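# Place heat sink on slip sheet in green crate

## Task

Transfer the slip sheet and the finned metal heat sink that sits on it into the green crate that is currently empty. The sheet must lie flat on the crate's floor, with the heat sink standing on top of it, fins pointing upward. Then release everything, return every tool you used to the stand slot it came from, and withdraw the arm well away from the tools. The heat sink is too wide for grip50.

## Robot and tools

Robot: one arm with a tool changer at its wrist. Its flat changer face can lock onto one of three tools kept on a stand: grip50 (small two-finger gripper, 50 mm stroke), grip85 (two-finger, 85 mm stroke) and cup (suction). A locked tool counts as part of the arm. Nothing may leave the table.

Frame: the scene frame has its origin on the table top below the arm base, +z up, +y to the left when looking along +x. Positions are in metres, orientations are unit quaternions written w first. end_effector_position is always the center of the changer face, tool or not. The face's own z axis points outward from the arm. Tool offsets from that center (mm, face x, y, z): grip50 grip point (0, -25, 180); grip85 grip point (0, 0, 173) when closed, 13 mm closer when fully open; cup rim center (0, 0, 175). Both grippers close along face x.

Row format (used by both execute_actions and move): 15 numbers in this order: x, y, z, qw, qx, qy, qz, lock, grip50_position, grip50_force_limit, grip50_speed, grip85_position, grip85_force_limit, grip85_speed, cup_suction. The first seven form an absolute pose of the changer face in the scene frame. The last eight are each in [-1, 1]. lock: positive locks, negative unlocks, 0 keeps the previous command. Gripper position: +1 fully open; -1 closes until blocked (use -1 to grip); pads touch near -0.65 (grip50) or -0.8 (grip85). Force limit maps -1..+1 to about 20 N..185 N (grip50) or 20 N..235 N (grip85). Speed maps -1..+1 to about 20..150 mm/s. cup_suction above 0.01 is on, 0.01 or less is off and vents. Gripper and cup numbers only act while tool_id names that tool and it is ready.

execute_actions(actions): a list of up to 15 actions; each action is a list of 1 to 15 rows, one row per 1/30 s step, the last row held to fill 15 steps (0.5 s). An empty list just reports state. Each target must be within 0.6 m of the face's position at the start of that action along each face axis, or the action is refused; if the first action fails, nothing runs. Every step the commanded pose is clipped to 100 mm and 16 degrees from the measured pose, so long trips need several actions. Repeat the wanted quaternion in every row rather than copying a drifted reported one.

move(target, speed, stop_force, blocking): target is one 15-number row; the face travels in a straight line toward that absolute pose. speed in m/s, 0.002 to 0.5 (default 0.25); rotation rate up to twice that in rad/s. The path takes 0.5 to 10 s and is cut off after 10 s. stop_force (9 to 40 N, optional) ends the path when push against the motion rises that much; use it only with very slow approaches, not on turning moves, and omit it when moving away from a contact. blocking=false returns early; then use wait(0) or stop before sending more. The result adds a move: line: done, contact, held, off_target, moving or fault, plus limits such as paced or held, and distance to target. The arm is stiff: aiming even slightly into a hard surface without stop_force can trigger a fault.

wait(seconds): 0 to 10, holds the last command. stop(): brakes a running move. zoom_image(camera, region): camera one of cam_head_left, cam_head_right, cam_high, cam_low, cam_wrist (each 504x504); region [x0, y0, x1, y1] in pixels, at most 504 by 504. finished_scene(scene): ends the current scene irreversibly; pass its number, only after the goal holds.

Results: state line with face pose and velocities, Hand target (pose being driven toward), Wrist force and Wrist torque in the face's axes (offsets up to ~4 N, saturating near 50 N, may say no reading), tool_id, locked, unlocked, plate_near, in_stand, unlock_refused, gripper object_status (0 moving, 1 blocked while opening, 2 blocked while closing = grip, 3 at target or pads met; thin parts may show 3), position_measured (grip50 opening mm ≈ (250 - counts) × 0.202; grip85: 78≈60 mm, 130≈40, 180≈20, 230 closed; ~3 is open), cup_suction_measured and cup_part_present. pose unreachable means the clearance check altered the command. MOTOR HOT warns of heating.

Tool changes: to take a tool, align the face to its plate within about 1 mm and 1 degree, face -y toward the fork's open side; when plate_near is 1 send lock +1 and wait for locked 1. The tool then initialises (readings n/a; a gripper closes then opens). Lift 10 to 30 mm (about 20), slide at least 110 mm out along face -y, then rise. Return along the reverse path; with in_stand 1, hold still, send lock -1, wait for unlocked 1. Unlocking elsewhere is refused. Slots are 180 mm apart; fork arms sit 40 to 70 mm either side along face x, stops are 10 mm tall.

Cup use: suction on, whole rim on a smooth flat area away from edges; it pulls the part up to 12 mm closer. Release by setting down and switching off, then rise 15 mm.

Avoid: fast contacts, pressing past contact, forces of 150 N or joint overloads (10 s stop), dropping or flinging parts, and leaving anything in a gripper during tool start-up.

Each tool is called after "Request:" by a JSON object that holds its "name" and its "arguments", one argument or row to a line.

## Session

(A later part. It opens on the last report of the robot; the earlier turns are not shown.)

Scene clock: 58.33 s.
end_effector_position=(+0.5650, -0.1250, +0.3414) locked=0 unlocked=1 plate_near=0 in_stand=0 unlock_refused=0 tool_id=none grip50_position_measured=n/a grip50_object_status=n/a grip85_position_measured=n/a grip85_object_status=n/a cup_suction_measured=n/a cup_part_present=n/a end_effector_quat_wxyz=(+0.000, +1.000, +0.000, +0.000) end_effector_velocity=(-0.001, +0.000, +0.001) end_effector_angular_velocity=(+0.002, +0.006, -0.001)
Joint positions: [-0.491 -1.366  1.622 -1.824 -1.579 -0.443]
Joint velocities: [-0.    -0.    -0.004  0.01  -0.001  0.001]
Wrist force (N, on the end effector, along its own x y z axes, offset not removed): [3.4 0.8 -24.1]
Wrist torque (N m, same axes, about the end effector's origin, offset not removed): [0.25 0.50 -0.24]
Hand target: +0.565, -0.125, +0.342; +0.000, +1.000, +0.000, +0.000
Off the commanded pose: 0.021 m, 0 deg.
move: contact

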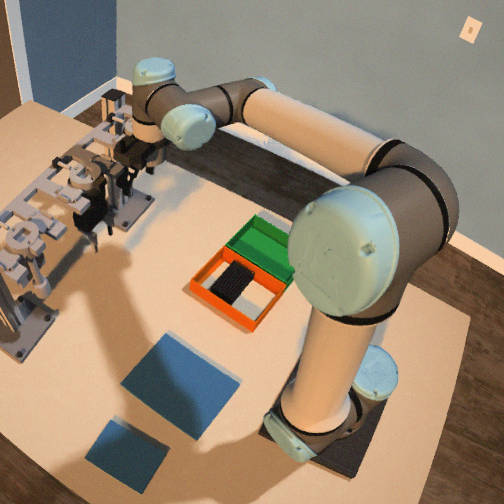

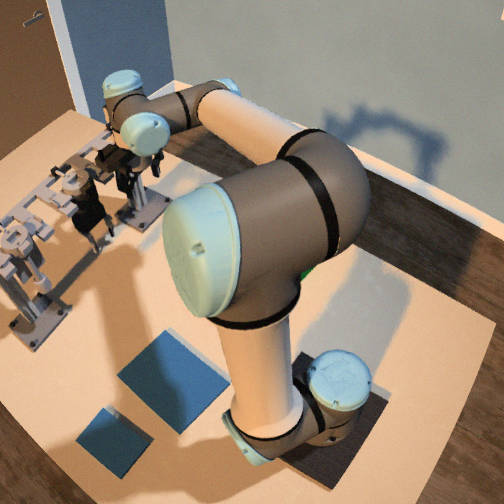

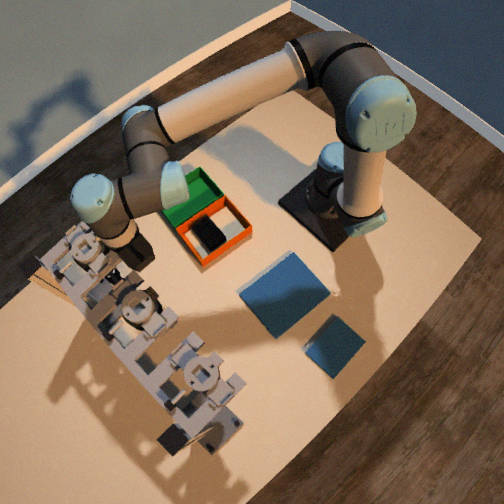

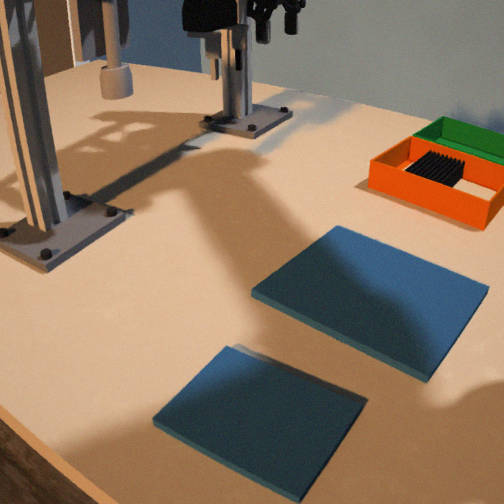

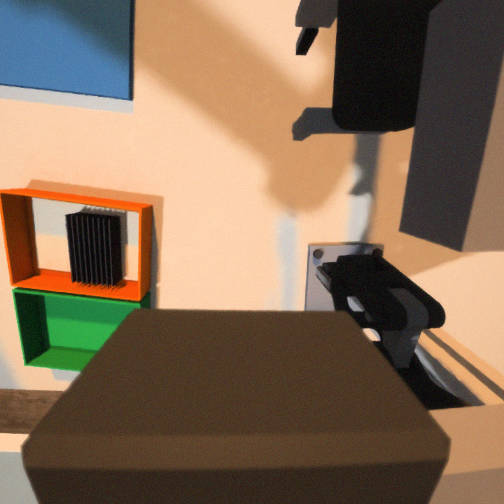

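Request:
{"name": "move", "arguments": {
  "target": [0.545,-0.125,0.346,0,1,0,0,0,1,0,0,1,0,0,-1],
  "speed": 0.05
}}

Request:
{"name": "move", "arguments": {
  "target": [0.545,-0.125,0.335,0,1,0,0,0,1,0,0,1,0,0,-1],
  "speed": 0.03
}}

Request:
{"name": "move", "arguments": {
  "target": [0.57,-0.125,0.335,0,1,0,0,0,1,0,0,1,0,0,-1],
  "speed": 0.004,
  "stop_force": 9
}}

Request:
{"name": "move", "arguments": {
  "target": [0.54,-0.125,0.335,0,1,0,0,0,1,0,0,1,0,0,-1],
  "speed": 0.05
}}

Request:
{"name": "move", "arguments": {
  "target": [0.54,0.235,0.335,0,1,0,0,0,1,0,0,1,0,0,-1],
  "speed": 0.2
}}

Request:
{"name": "move", "arguments": {
  "target": [0.575,0.235,0.335,0,1,0,0,0,1,0,0,1,0,0,-1],
  "speed": 0.004,
  "stop_force": 9
}}

Scene clock: 73.53 s.
end_effector_position=(+0.5452, -0.1250, +0.3460) locked=0 unlocked=1 plate_near=0 in_stand=0 unlock_refused=0 tool_id=none grip50_position_measured=n/a grip50_object_status=n/a grip85_position_measured=n/a grip85_object_status=n/a cup_suction_measured=n/a cup_part_present=n/a end_effector_quat_wxyz=(+0.000, +1.000, +0.000, -0.000) end_effector_velocity=(-0.002, -0.000, +0.000) end_effector_angular_velocity=(-0.001, -0.000, +0.000)
Joint positions: [-0.506 -1.414  1.668 -1.821 -1.579 -0.458]
Joint velocities: [-0.002 -0.005  0.005 -0.    -0.    -0.002]
Wrist force (N, on the end effector, along its own x y z axes, offset not removed): [-0.1 0.5 -1.5]
Wrist torque (N m, same axes, about the end effector's origin, offset not removed): [0.08 -0.01 -0.30]
Hand target: +0.545, -0.125, +0.346; -0.000, +1.000, -0.000, +0.000
Off the commanded pose: 0.000 m, 0 deg.
move: done

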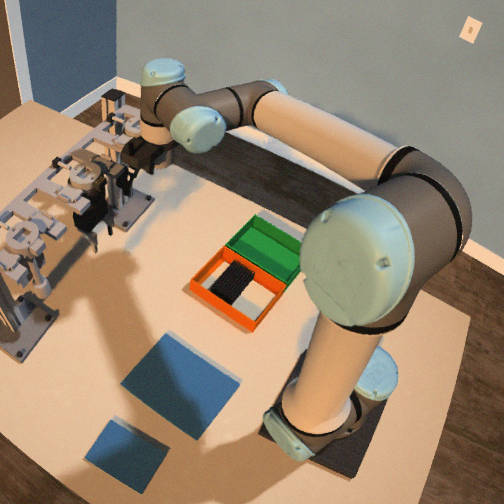

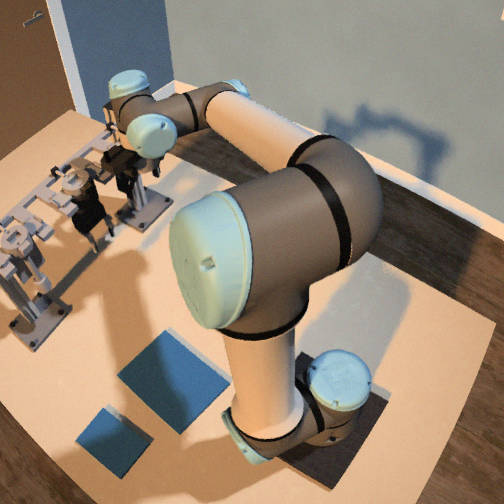

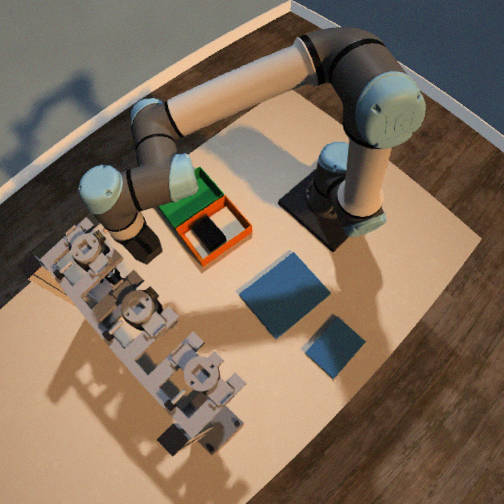

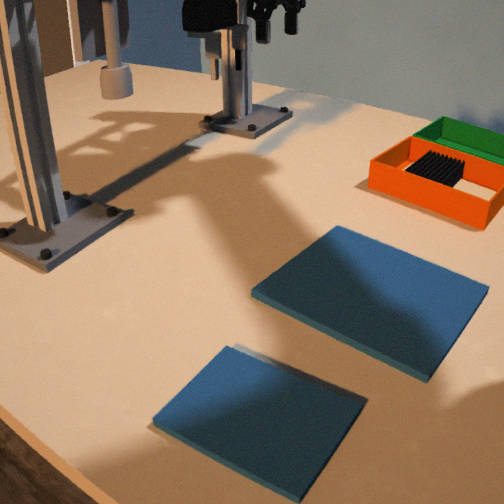

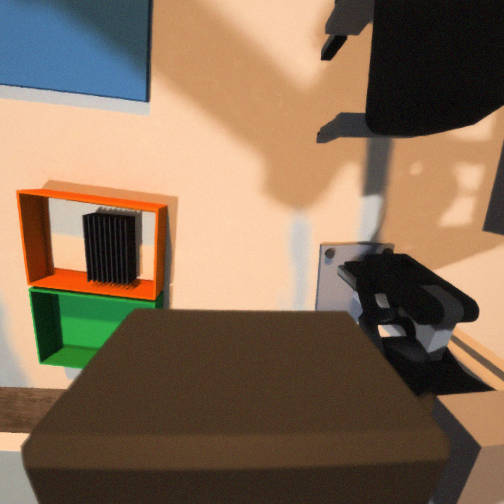

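Scene clock: 74.30 s.
end_effector_position=(+0.5450, -0.1250, +0.3352) locked=0 unlocked=1 plate_near=0 in_stand=0 unlock_refused=0 tool_id=none grip50_position_measured=n/a grip50_object_status=n/a grip85_position_measured=n/a grip85_object_status=n/a cup_suction_measured=n/a cup_part_present=n/a end_effector_quat_wxyz=(+0.000, +1.000, +0.000, -0.000) end_effector_velocity=(-0.000, -0.000, -0.002) end_effector_angular_velocity=(-0.000, +0.001, -0.000)
Joint positions: [-0.507 -1.408  1.689 -1.849 -1.579 -0.459]
Joint velocities: [-0.     0.002  0.004 -0.005 -0.001  0.   ]
Wrist force (N, on the end effector, along its own x y z axes, offset not removed): [1.3 -1.3 -0.8]
Wrist torque (N m, same axes, about the end effector's origin, offset not removed): [-0.03 -0.02 -0.15]
Hand target: +0.545, -0.125, +0.335; -0.000, +1.000, -0.000, -0.000
Off the commanded pose: 0.000 m, 0 deg.
move: done

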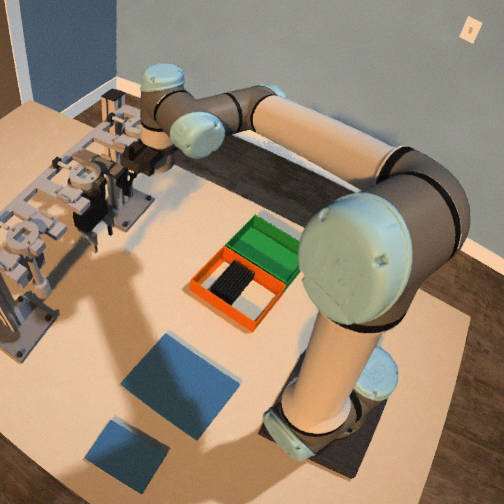

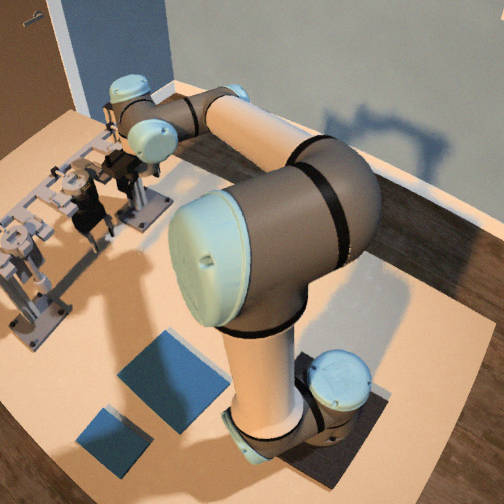

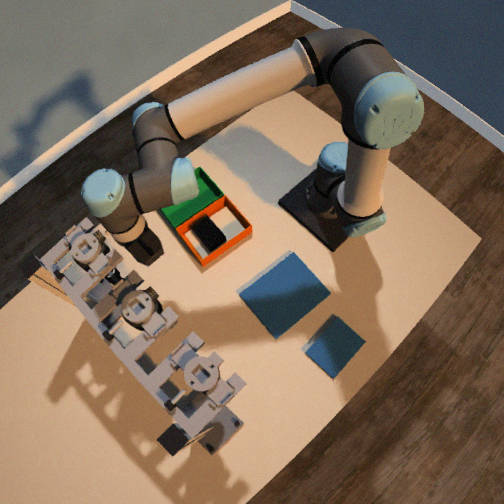

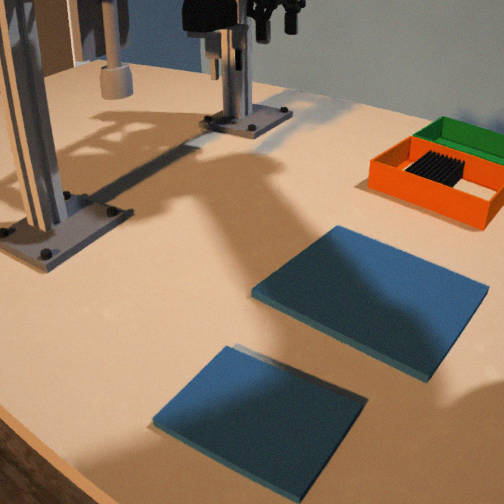

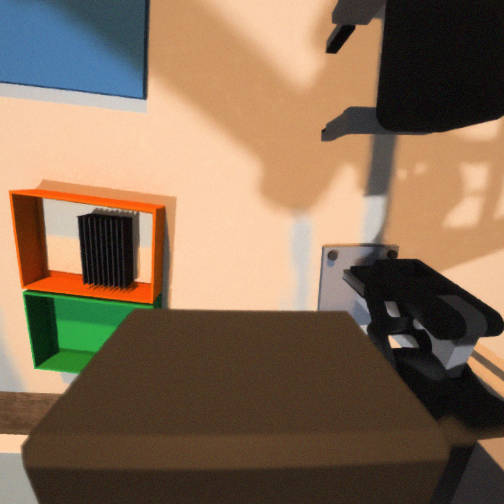

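Scene clock: 78.87 s.
end_effector_position=(+0.5617, -0.1249, +0.3350) locked=0 unlocked=1 plate_near=0 in_stand=0 unlock_refused=0 tool_id=none grip50_position_measured=n/a grip50_object_status=n/a grip85_position_measured=n/a grip85_object_status=n/a cup_suction_measured=n/a cup_part_present=n/a end_effector_quat_wxyz=(-0.000, +1.000, -0.000, -0.000) end_effector_velocity=(-0.001, +0.000, +0.000) end_effector_angular_velocity=(-0.002, -0.004, -0.001)
Joint positions: [-0.493 -1.37   1.643 -1.841 -1.579 -0.445]
Joint velocities: [-0.    -0.003  0.004 -0.006 -0.     0.   ]
Wrist force (N, on the end effector, along its own x y z axes, offset not removed): [-37.6 1.6 -10.7]
Wrist torque (N m, same axes, about the end effector's origin, offset not removed): [-0.18 0.46 -0.15]
Hand target: +0.562, -0.125, +0.335; +0.000, +1.000, -0.000, -0.000
Off the commanded pose: 0.008 m, 0 deg.
move: contact

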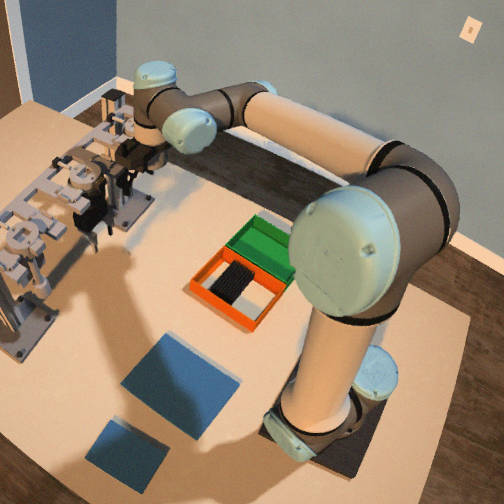

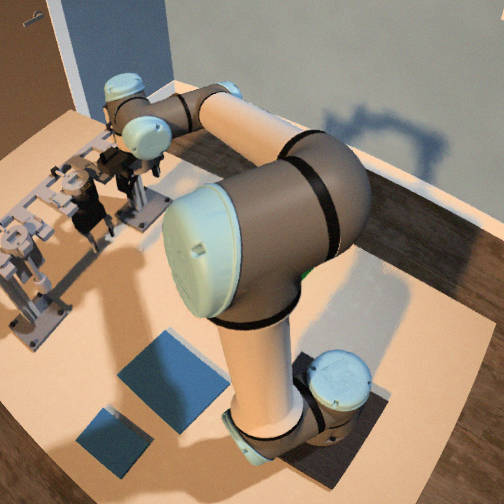

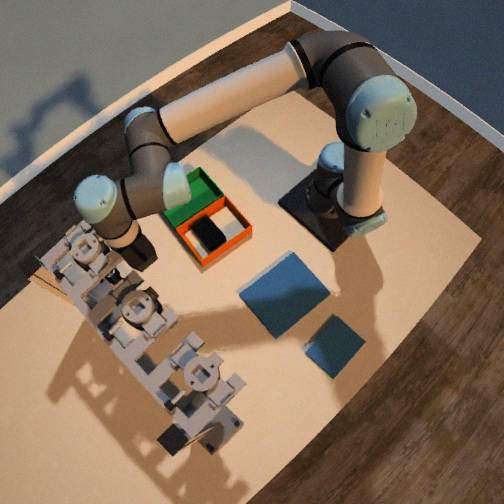

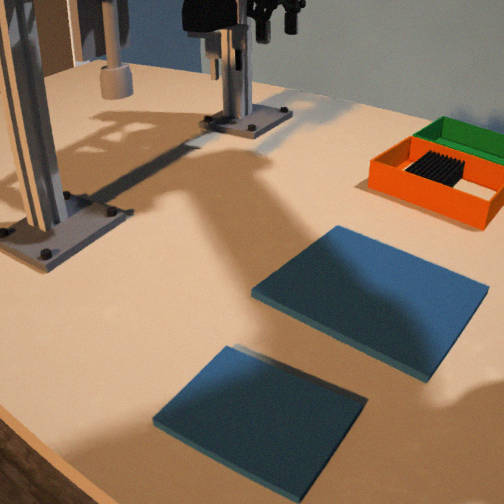

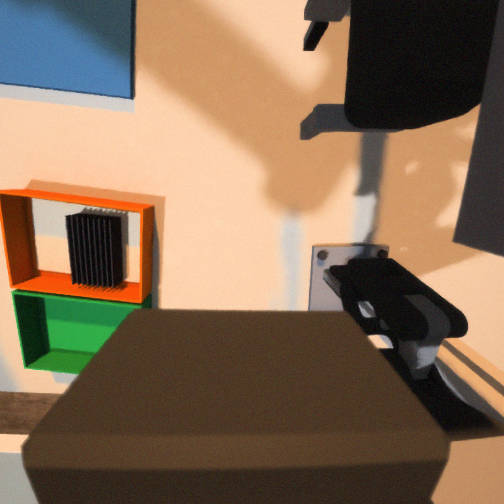

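Scene clock: 79.70 s.
end_effector_position=(+0.5402, -0.1250, +0.3350) locked=0 unlocked=1 plate_near=0 in_stand=0 unlock_refused=0 tool_id=none grip50_position_measured=n/a grip50_object_status=n/a grip85_position_measured=n/a grip85_object_status=n/a cup_suction_measured=n/a cup_part_present=n/a end_effector_quat_wxyz=(-0.000, +1.000, -0.000, -0.000) end_effector_velocity=(-0.002, +0.000, +0.000) end_effector_angular_velocity=(+0.000, -0.001, +0.000)
Joint positions: [-0.511 -1.419  1.702 -1.851 -1.579 -0.463]
Joint velocities: [-0.002 -0.005  0.006 -0.001  0.001 -0.002]
Wrist force (N, on the end effector, along its own x y z axes, offset not removed): [1.2 -0.8 0.0]
Wrist torque (N m, same axes, about the end effector's origin, offset not removed): [0.02 0.07 -0.15]
Hand target: +0.540, -0.125, +0.335; -0.000, +1.000, -0.000, +0.000
Off the commanded pose: 0.000 m, 0 deg.
move: done

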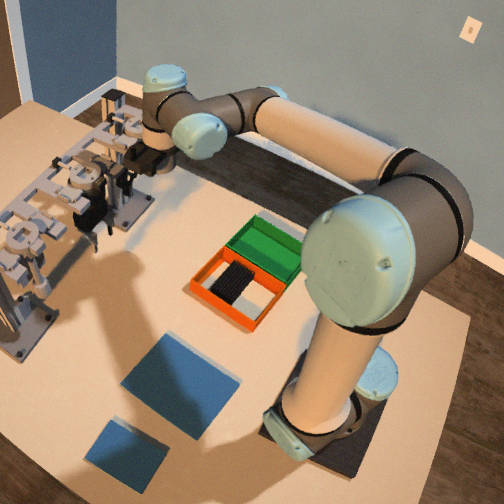

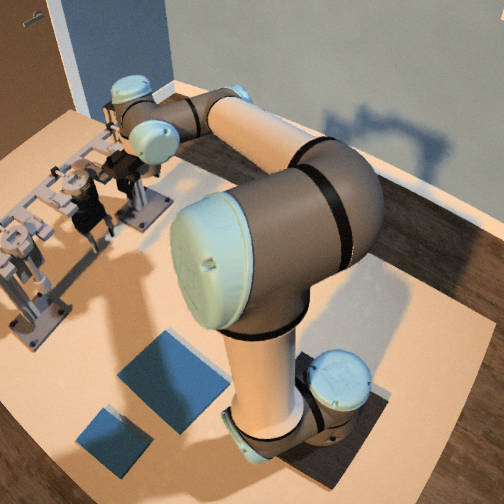

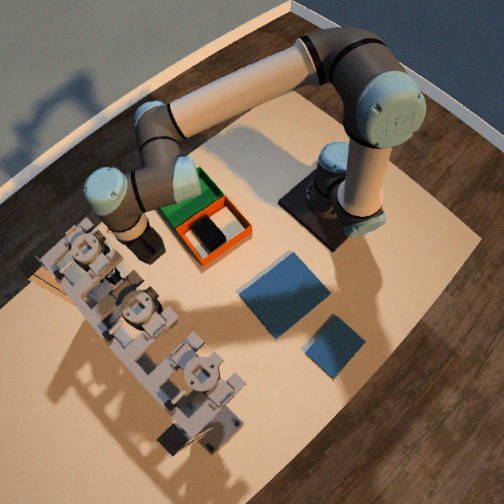

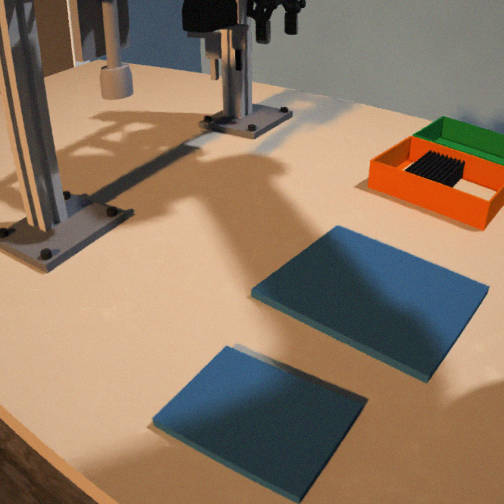

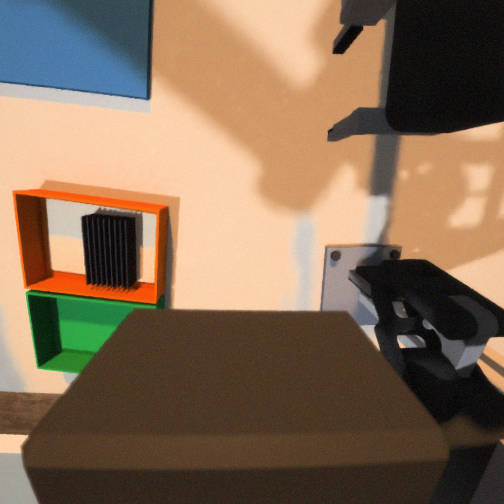

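Scene clock: 82.07 s.
end_effector_position=(+0.5401, +0.2347, +0.3350) locked=0 unlocked=1 plate_near=0 in_stand=0 unlock_refused=0 tool_id=none grip50_position_measured=n/a grip50_object_status=n/a grip85_position_measured=n/a grip85_object_status=n/a cup_suction_measured=n/a cup_part_present=n/a end_effector_quat_wxyz=(+0.001, +1.000, +0.000, +0.000) end_effector_velocity=(+0.000, +0.002, +0.000) end_effector_angular_velocity=(-0.000, +0.001, -0.001)
Joint positions: [ 0.138 -1.333  1.603 -1.833 -1.577  0.186]
Joint velocities: [ 0.003  0.003 -0.004  0.002 -0.     0.004]
Wrist force (N, on the end effector, along its own x y z axes, offset not removed): [1.0 -0.1 -1.8]
Wrist torque (N m, same axes, about the end effector's origin, offset not removed): [-0.10 -0.02 -0.15]
Hand target: +0.540, +0.235, +0.335; +0.001, +1.000, -0.000, +0.000
Off the commanded pose: 0.000 m, 0 deg.
move: done

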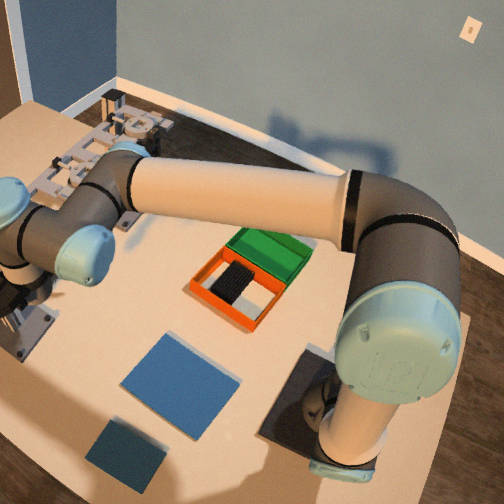

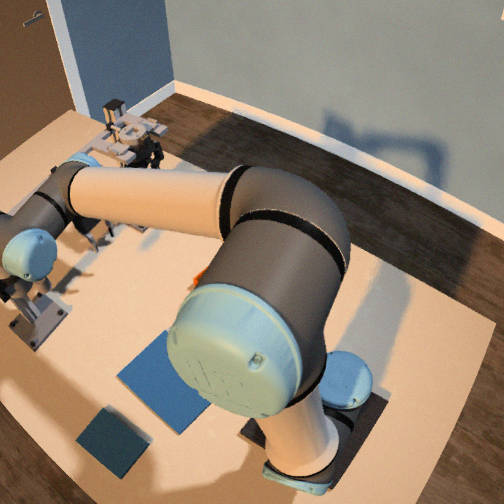

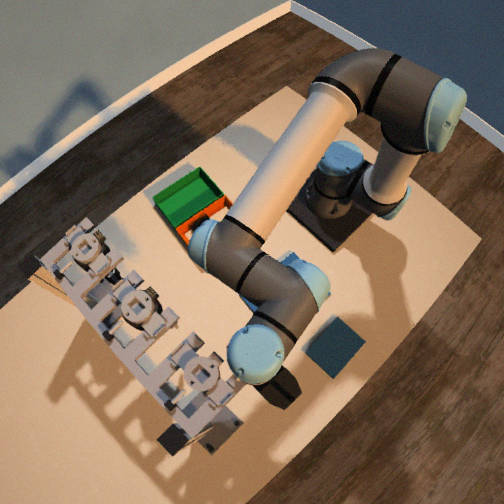

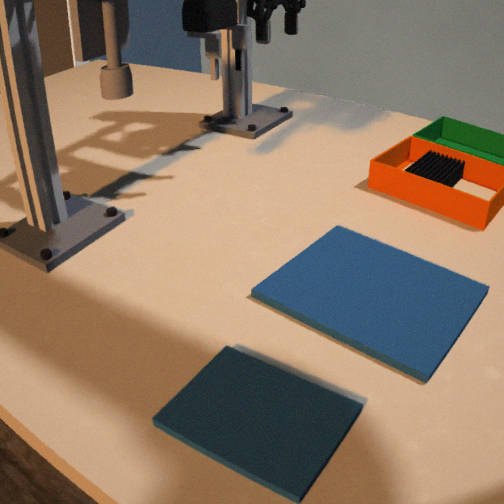

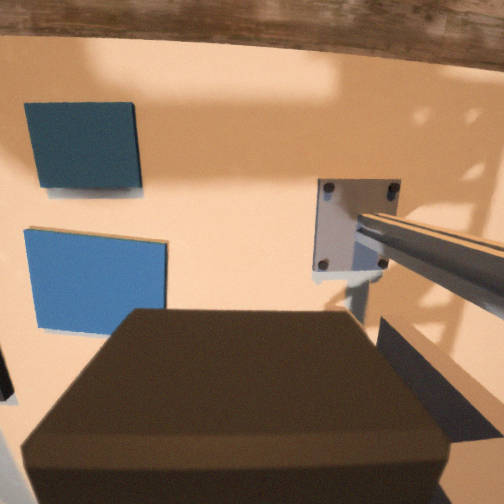

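Scene clock: 83.27 s.
end_effector_position=(+0.5434, +0.2347, +0.3349) locked=0 unlocked=1 plate_near=0 in_stand=0 unlock_refused=0 tool_id=none grip50_position_measured=n/a grip50_object_status=n/a grip85_position_measured=n/a grip85_object_status=n/a cup_suction_measured=n/a cup_part_present=n/a end_effector_quat_wxyz=(+0.000, +1.000, +0.000, -0.000) end_effector_velocity=(-0.001, -0.000, +0.000) end_effector_angular_velocity=(+0.000, -0.005, -0.000)
Joint positions: [ 0.137 -1.326  1.594 -1.83  -1.577  0.185]
Joint velocities: [-0.    -0.003  0.004 -0.006 -0.001  0.   ]
Wrist force (N, on the end effector, along its own x y z axes, offset not removed): [-33.5 1.5 -5.2]
Wrist torque (N m, same axes, about the end effector's origin, offset not removed): [0.18 0.54 -0.20]
Hand target: +0.543, +0.235, +0.335; +0.000, +1.000, +0.000, +0.000
Off the commanded pose: 0.032 m, 0 deg.
move: contact

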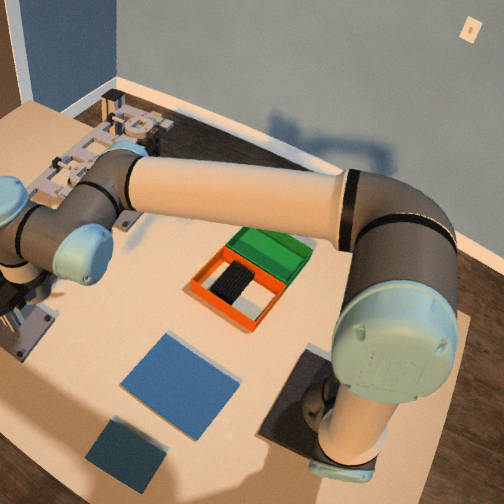

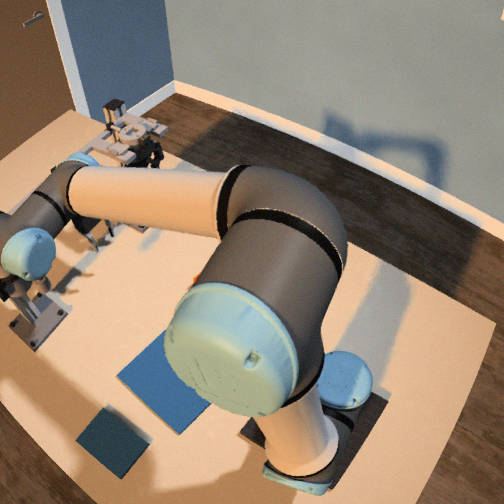

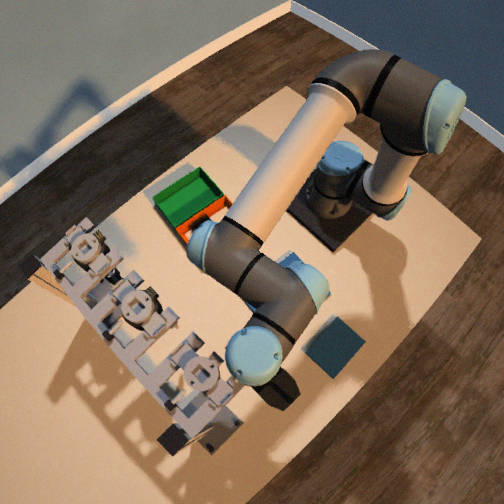

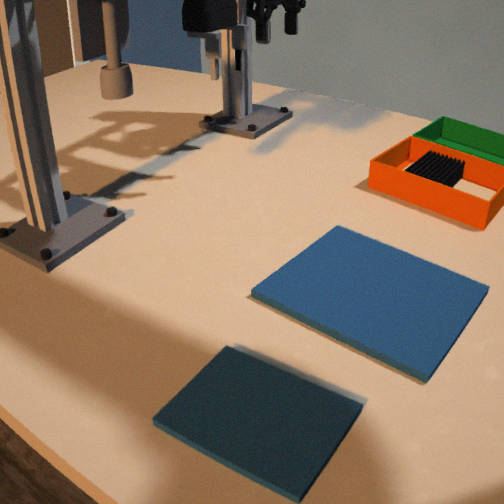

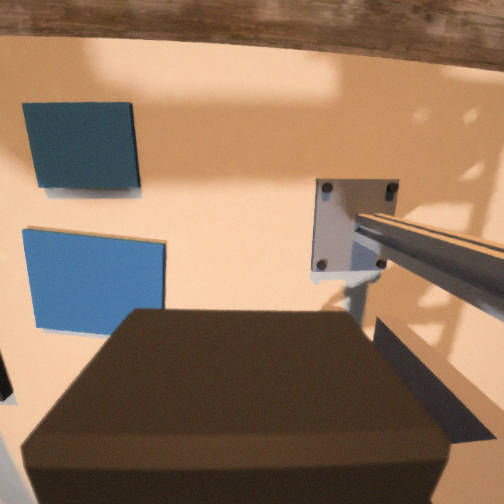

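Request:
{"name": "move", "arguments": {
  "target": [0.52,0.30,0.335,0,0.689,0.7248,0,0,1,0,0,1,0,0,-1],
  "speed": 0.3
}}

Request:
{"name": "move", "arguments": {
  "target": [0.58,0.292,0.335,0,0.689,0.7248,0,0,1,0,0,1,0,0,-1],
  "speed": 0.03,
  "stop_force": 9
}}

Request:
{"name": "move", "arguments": {
  "target": [0.58,0.26,0.335,0,0.689,0.7248,0,0,1,0,0,1,0,0,-1],
  "speed": 0.003,
  "stop_force": 9
}}

Scene clock: 93.97 s.
end_effector_position=(+0.5201, +0.3000, +0.3350) locked=0 unlocked=1 plate_near=0 in_stand=0 unlock_refused=0 tool_id=none grip50_position_measured=n/a grip50_object_status=n/a grip85_position_measured=n/a grip85_object_status=n/a cup_suction_measured=n/a cup_part_present=n/a end_effector_quat_wxyz=(+0.000, +0.689, +0.724, -0.000) end_effector_velocity=(-0.000, +0.000, +0.000) end_effector_angular_velocity=(+0.000, -0.000, +0.010)
Joint positions: [ 0.255 -1.306  1.569 -1.825 -1.575 -1.318]
Joint velocities: [ 0.    -0.    -0.     0.    -0.    -0.009]
Wrist force (N, on the end effector, along its own x y z axes, offset not removed): [-1.2 0.1 -1.3]
Wrist torque (N m, same axes, about the end effector's origin, offset not removed): [0.09 0.42 -0.11]
Hand target: +0.520, +0.300, +0.335; +0.000, +0.689, +0.725, -0.000
Off the commanded pose: 0.000 m, 0 deg.
move: done

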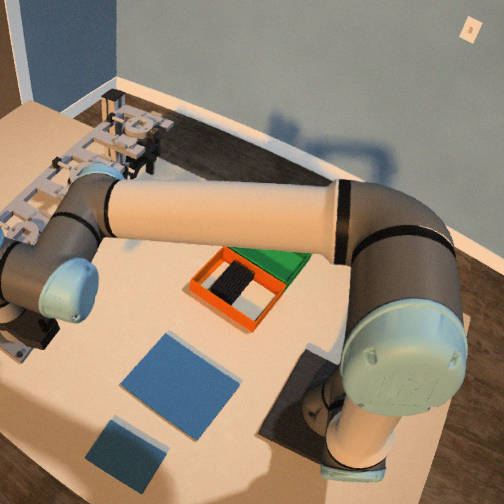

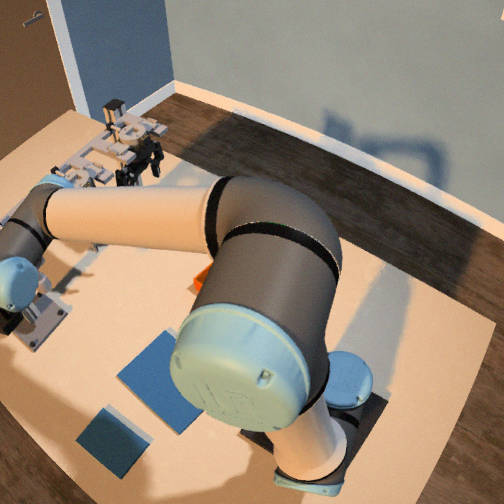

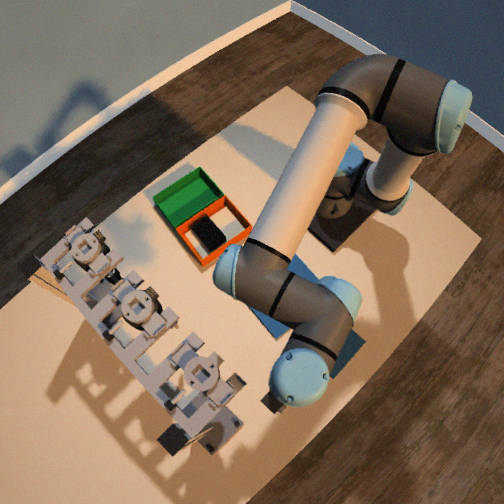

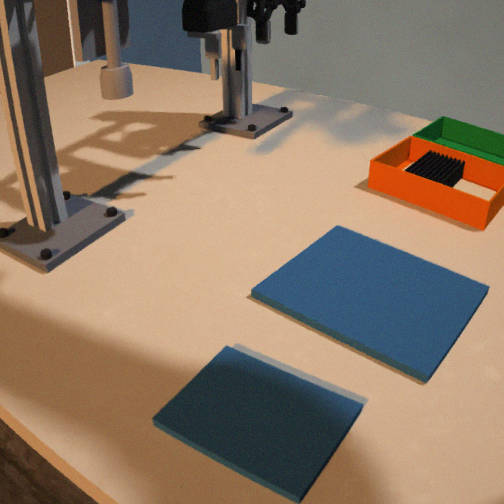

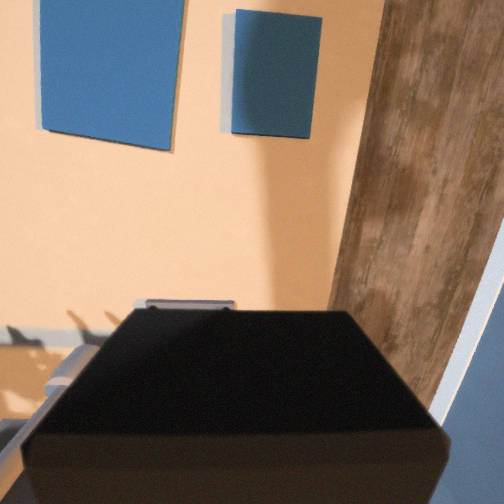

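Scene clock: 96.30 s.
end_effector_position=(+0.5798, +0.2920, +0.3350) locked=0 unlocked=1 plate_near=0 in_stand=0 unlock_refused=0 tool_id=none grip50_position_measured=n/a grip50_object_status=n/a grip85_position_measured=n/a grip85_object_status=n/a cup_suction_measured=n/a cup_part_present=n/a end_effector_quat_wxyz=(-0.000, +0.689, +0.725, +0.000) end_effector_velocity=(+0.002, -0.000, -0.000) end_effector_angular_velocity=(+0.000, +0.000, -0.000)
Joint positions: [ 0.215 -1.192  1.415 -1.786 -1.575 -1.358]
Joint velocities: [-0.001  0.004 -0.006  0.002  0.    -0.001]
Wrist force (N, on the end effector, along its own x y z axes, offset not removed): [1.7 0.5 -2.7]
Wrist torque (N m, same axes, about the end effector's origin, offset not removed): [0.11 -0.03 -0.27]
Hand target: +0.580, +0.292, +0.335; -0.000, +0.689, +0.725, +0.000
Off the commanded pose: 0.000 m, 0 deg.
move: done

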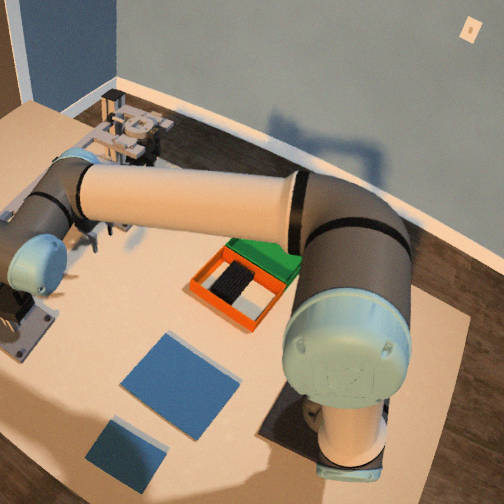

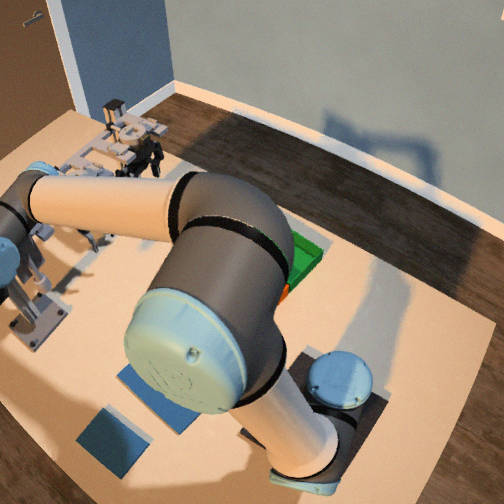

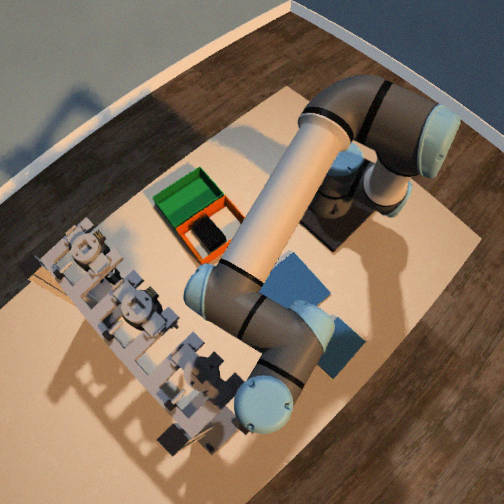

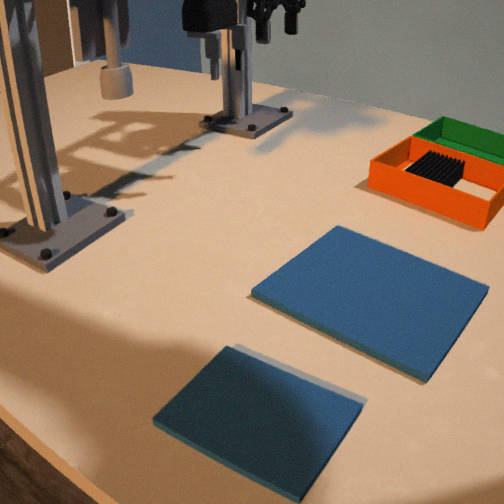

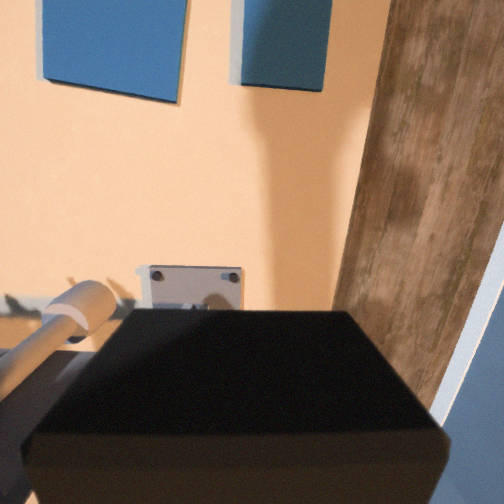

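Scene clock: 101.30 s.
end_effector_position=(+0.5799, +0.2781, +0.3351) locked=0 unlocked=1 plate_near=0 in_stand=0 unlock_refused=0 tool_id=none grip50_position_measured=n/a grip50_object_status=n/a grip85_position_measured=n/a grip85_object_status=n/a cup_suction_measured=n/a cup_part_present=n/a end_effector_quat_wxyz=(+0.000, +0.689, +0.725, +0.000) end_effector_velocity=(+0.000, +0.000, +0.001) end_effector_angular_velocity=(-0.000, -0.001, -0.001)
Joint positions: [ 0.194 -1.206  1.435 -1.792 -1.575 -1.38 ]
Joint velocities: [ 0.001  0.001 -0.002  0.    -0.     0.002]
Wrist force (N, on the end effector, along its own x y z axes, offset not removed): [21.5 3.5 2.4]
Wrist torque (N m, same axes, about the end effector's origin, offset not removed): [0.20 -0.01 -0.25]
Hand target: +0.580, +0.278, +0.335; -0.000, +0.689, +0.725, +0.000
Off the commanded pose: 0.018 m, 0 deg.
move: contact

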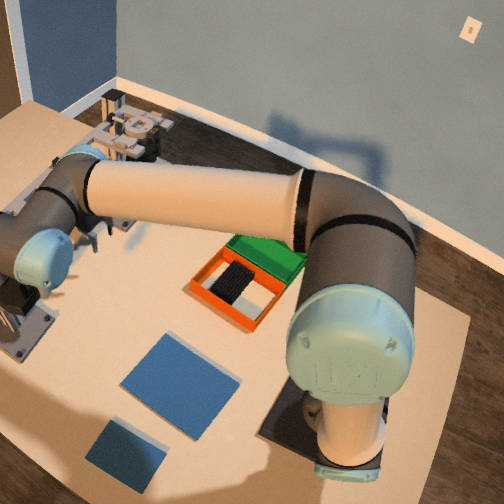

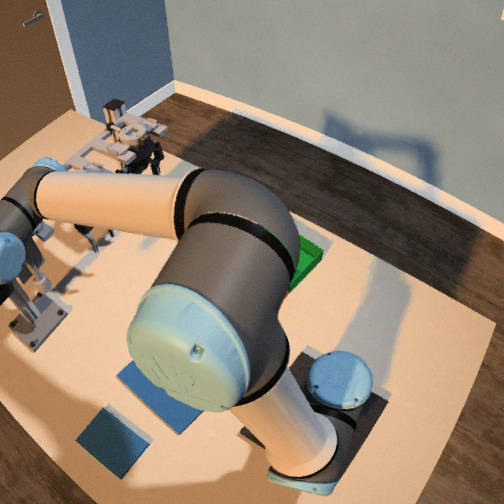

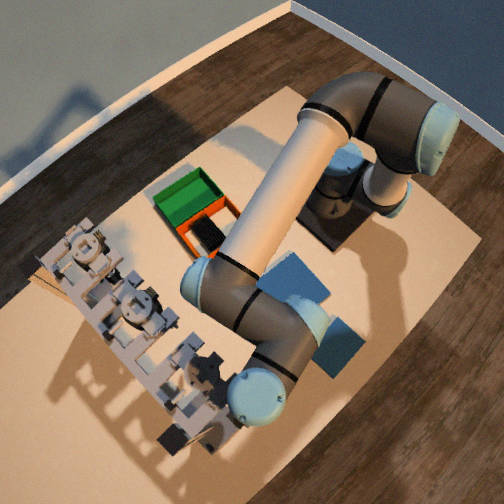

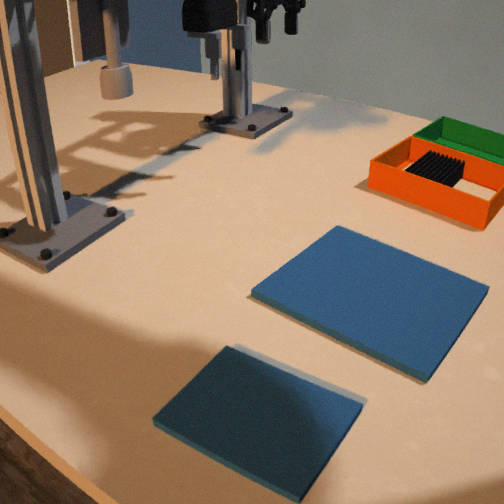

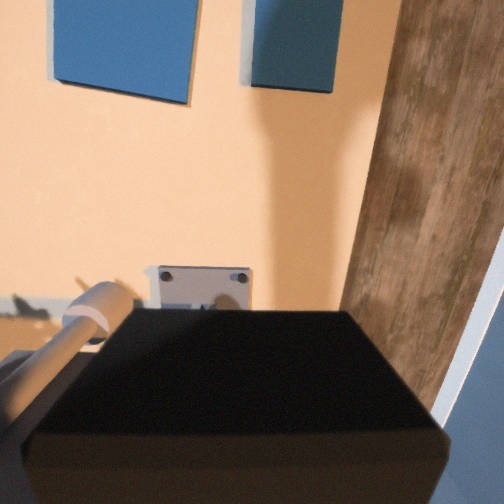

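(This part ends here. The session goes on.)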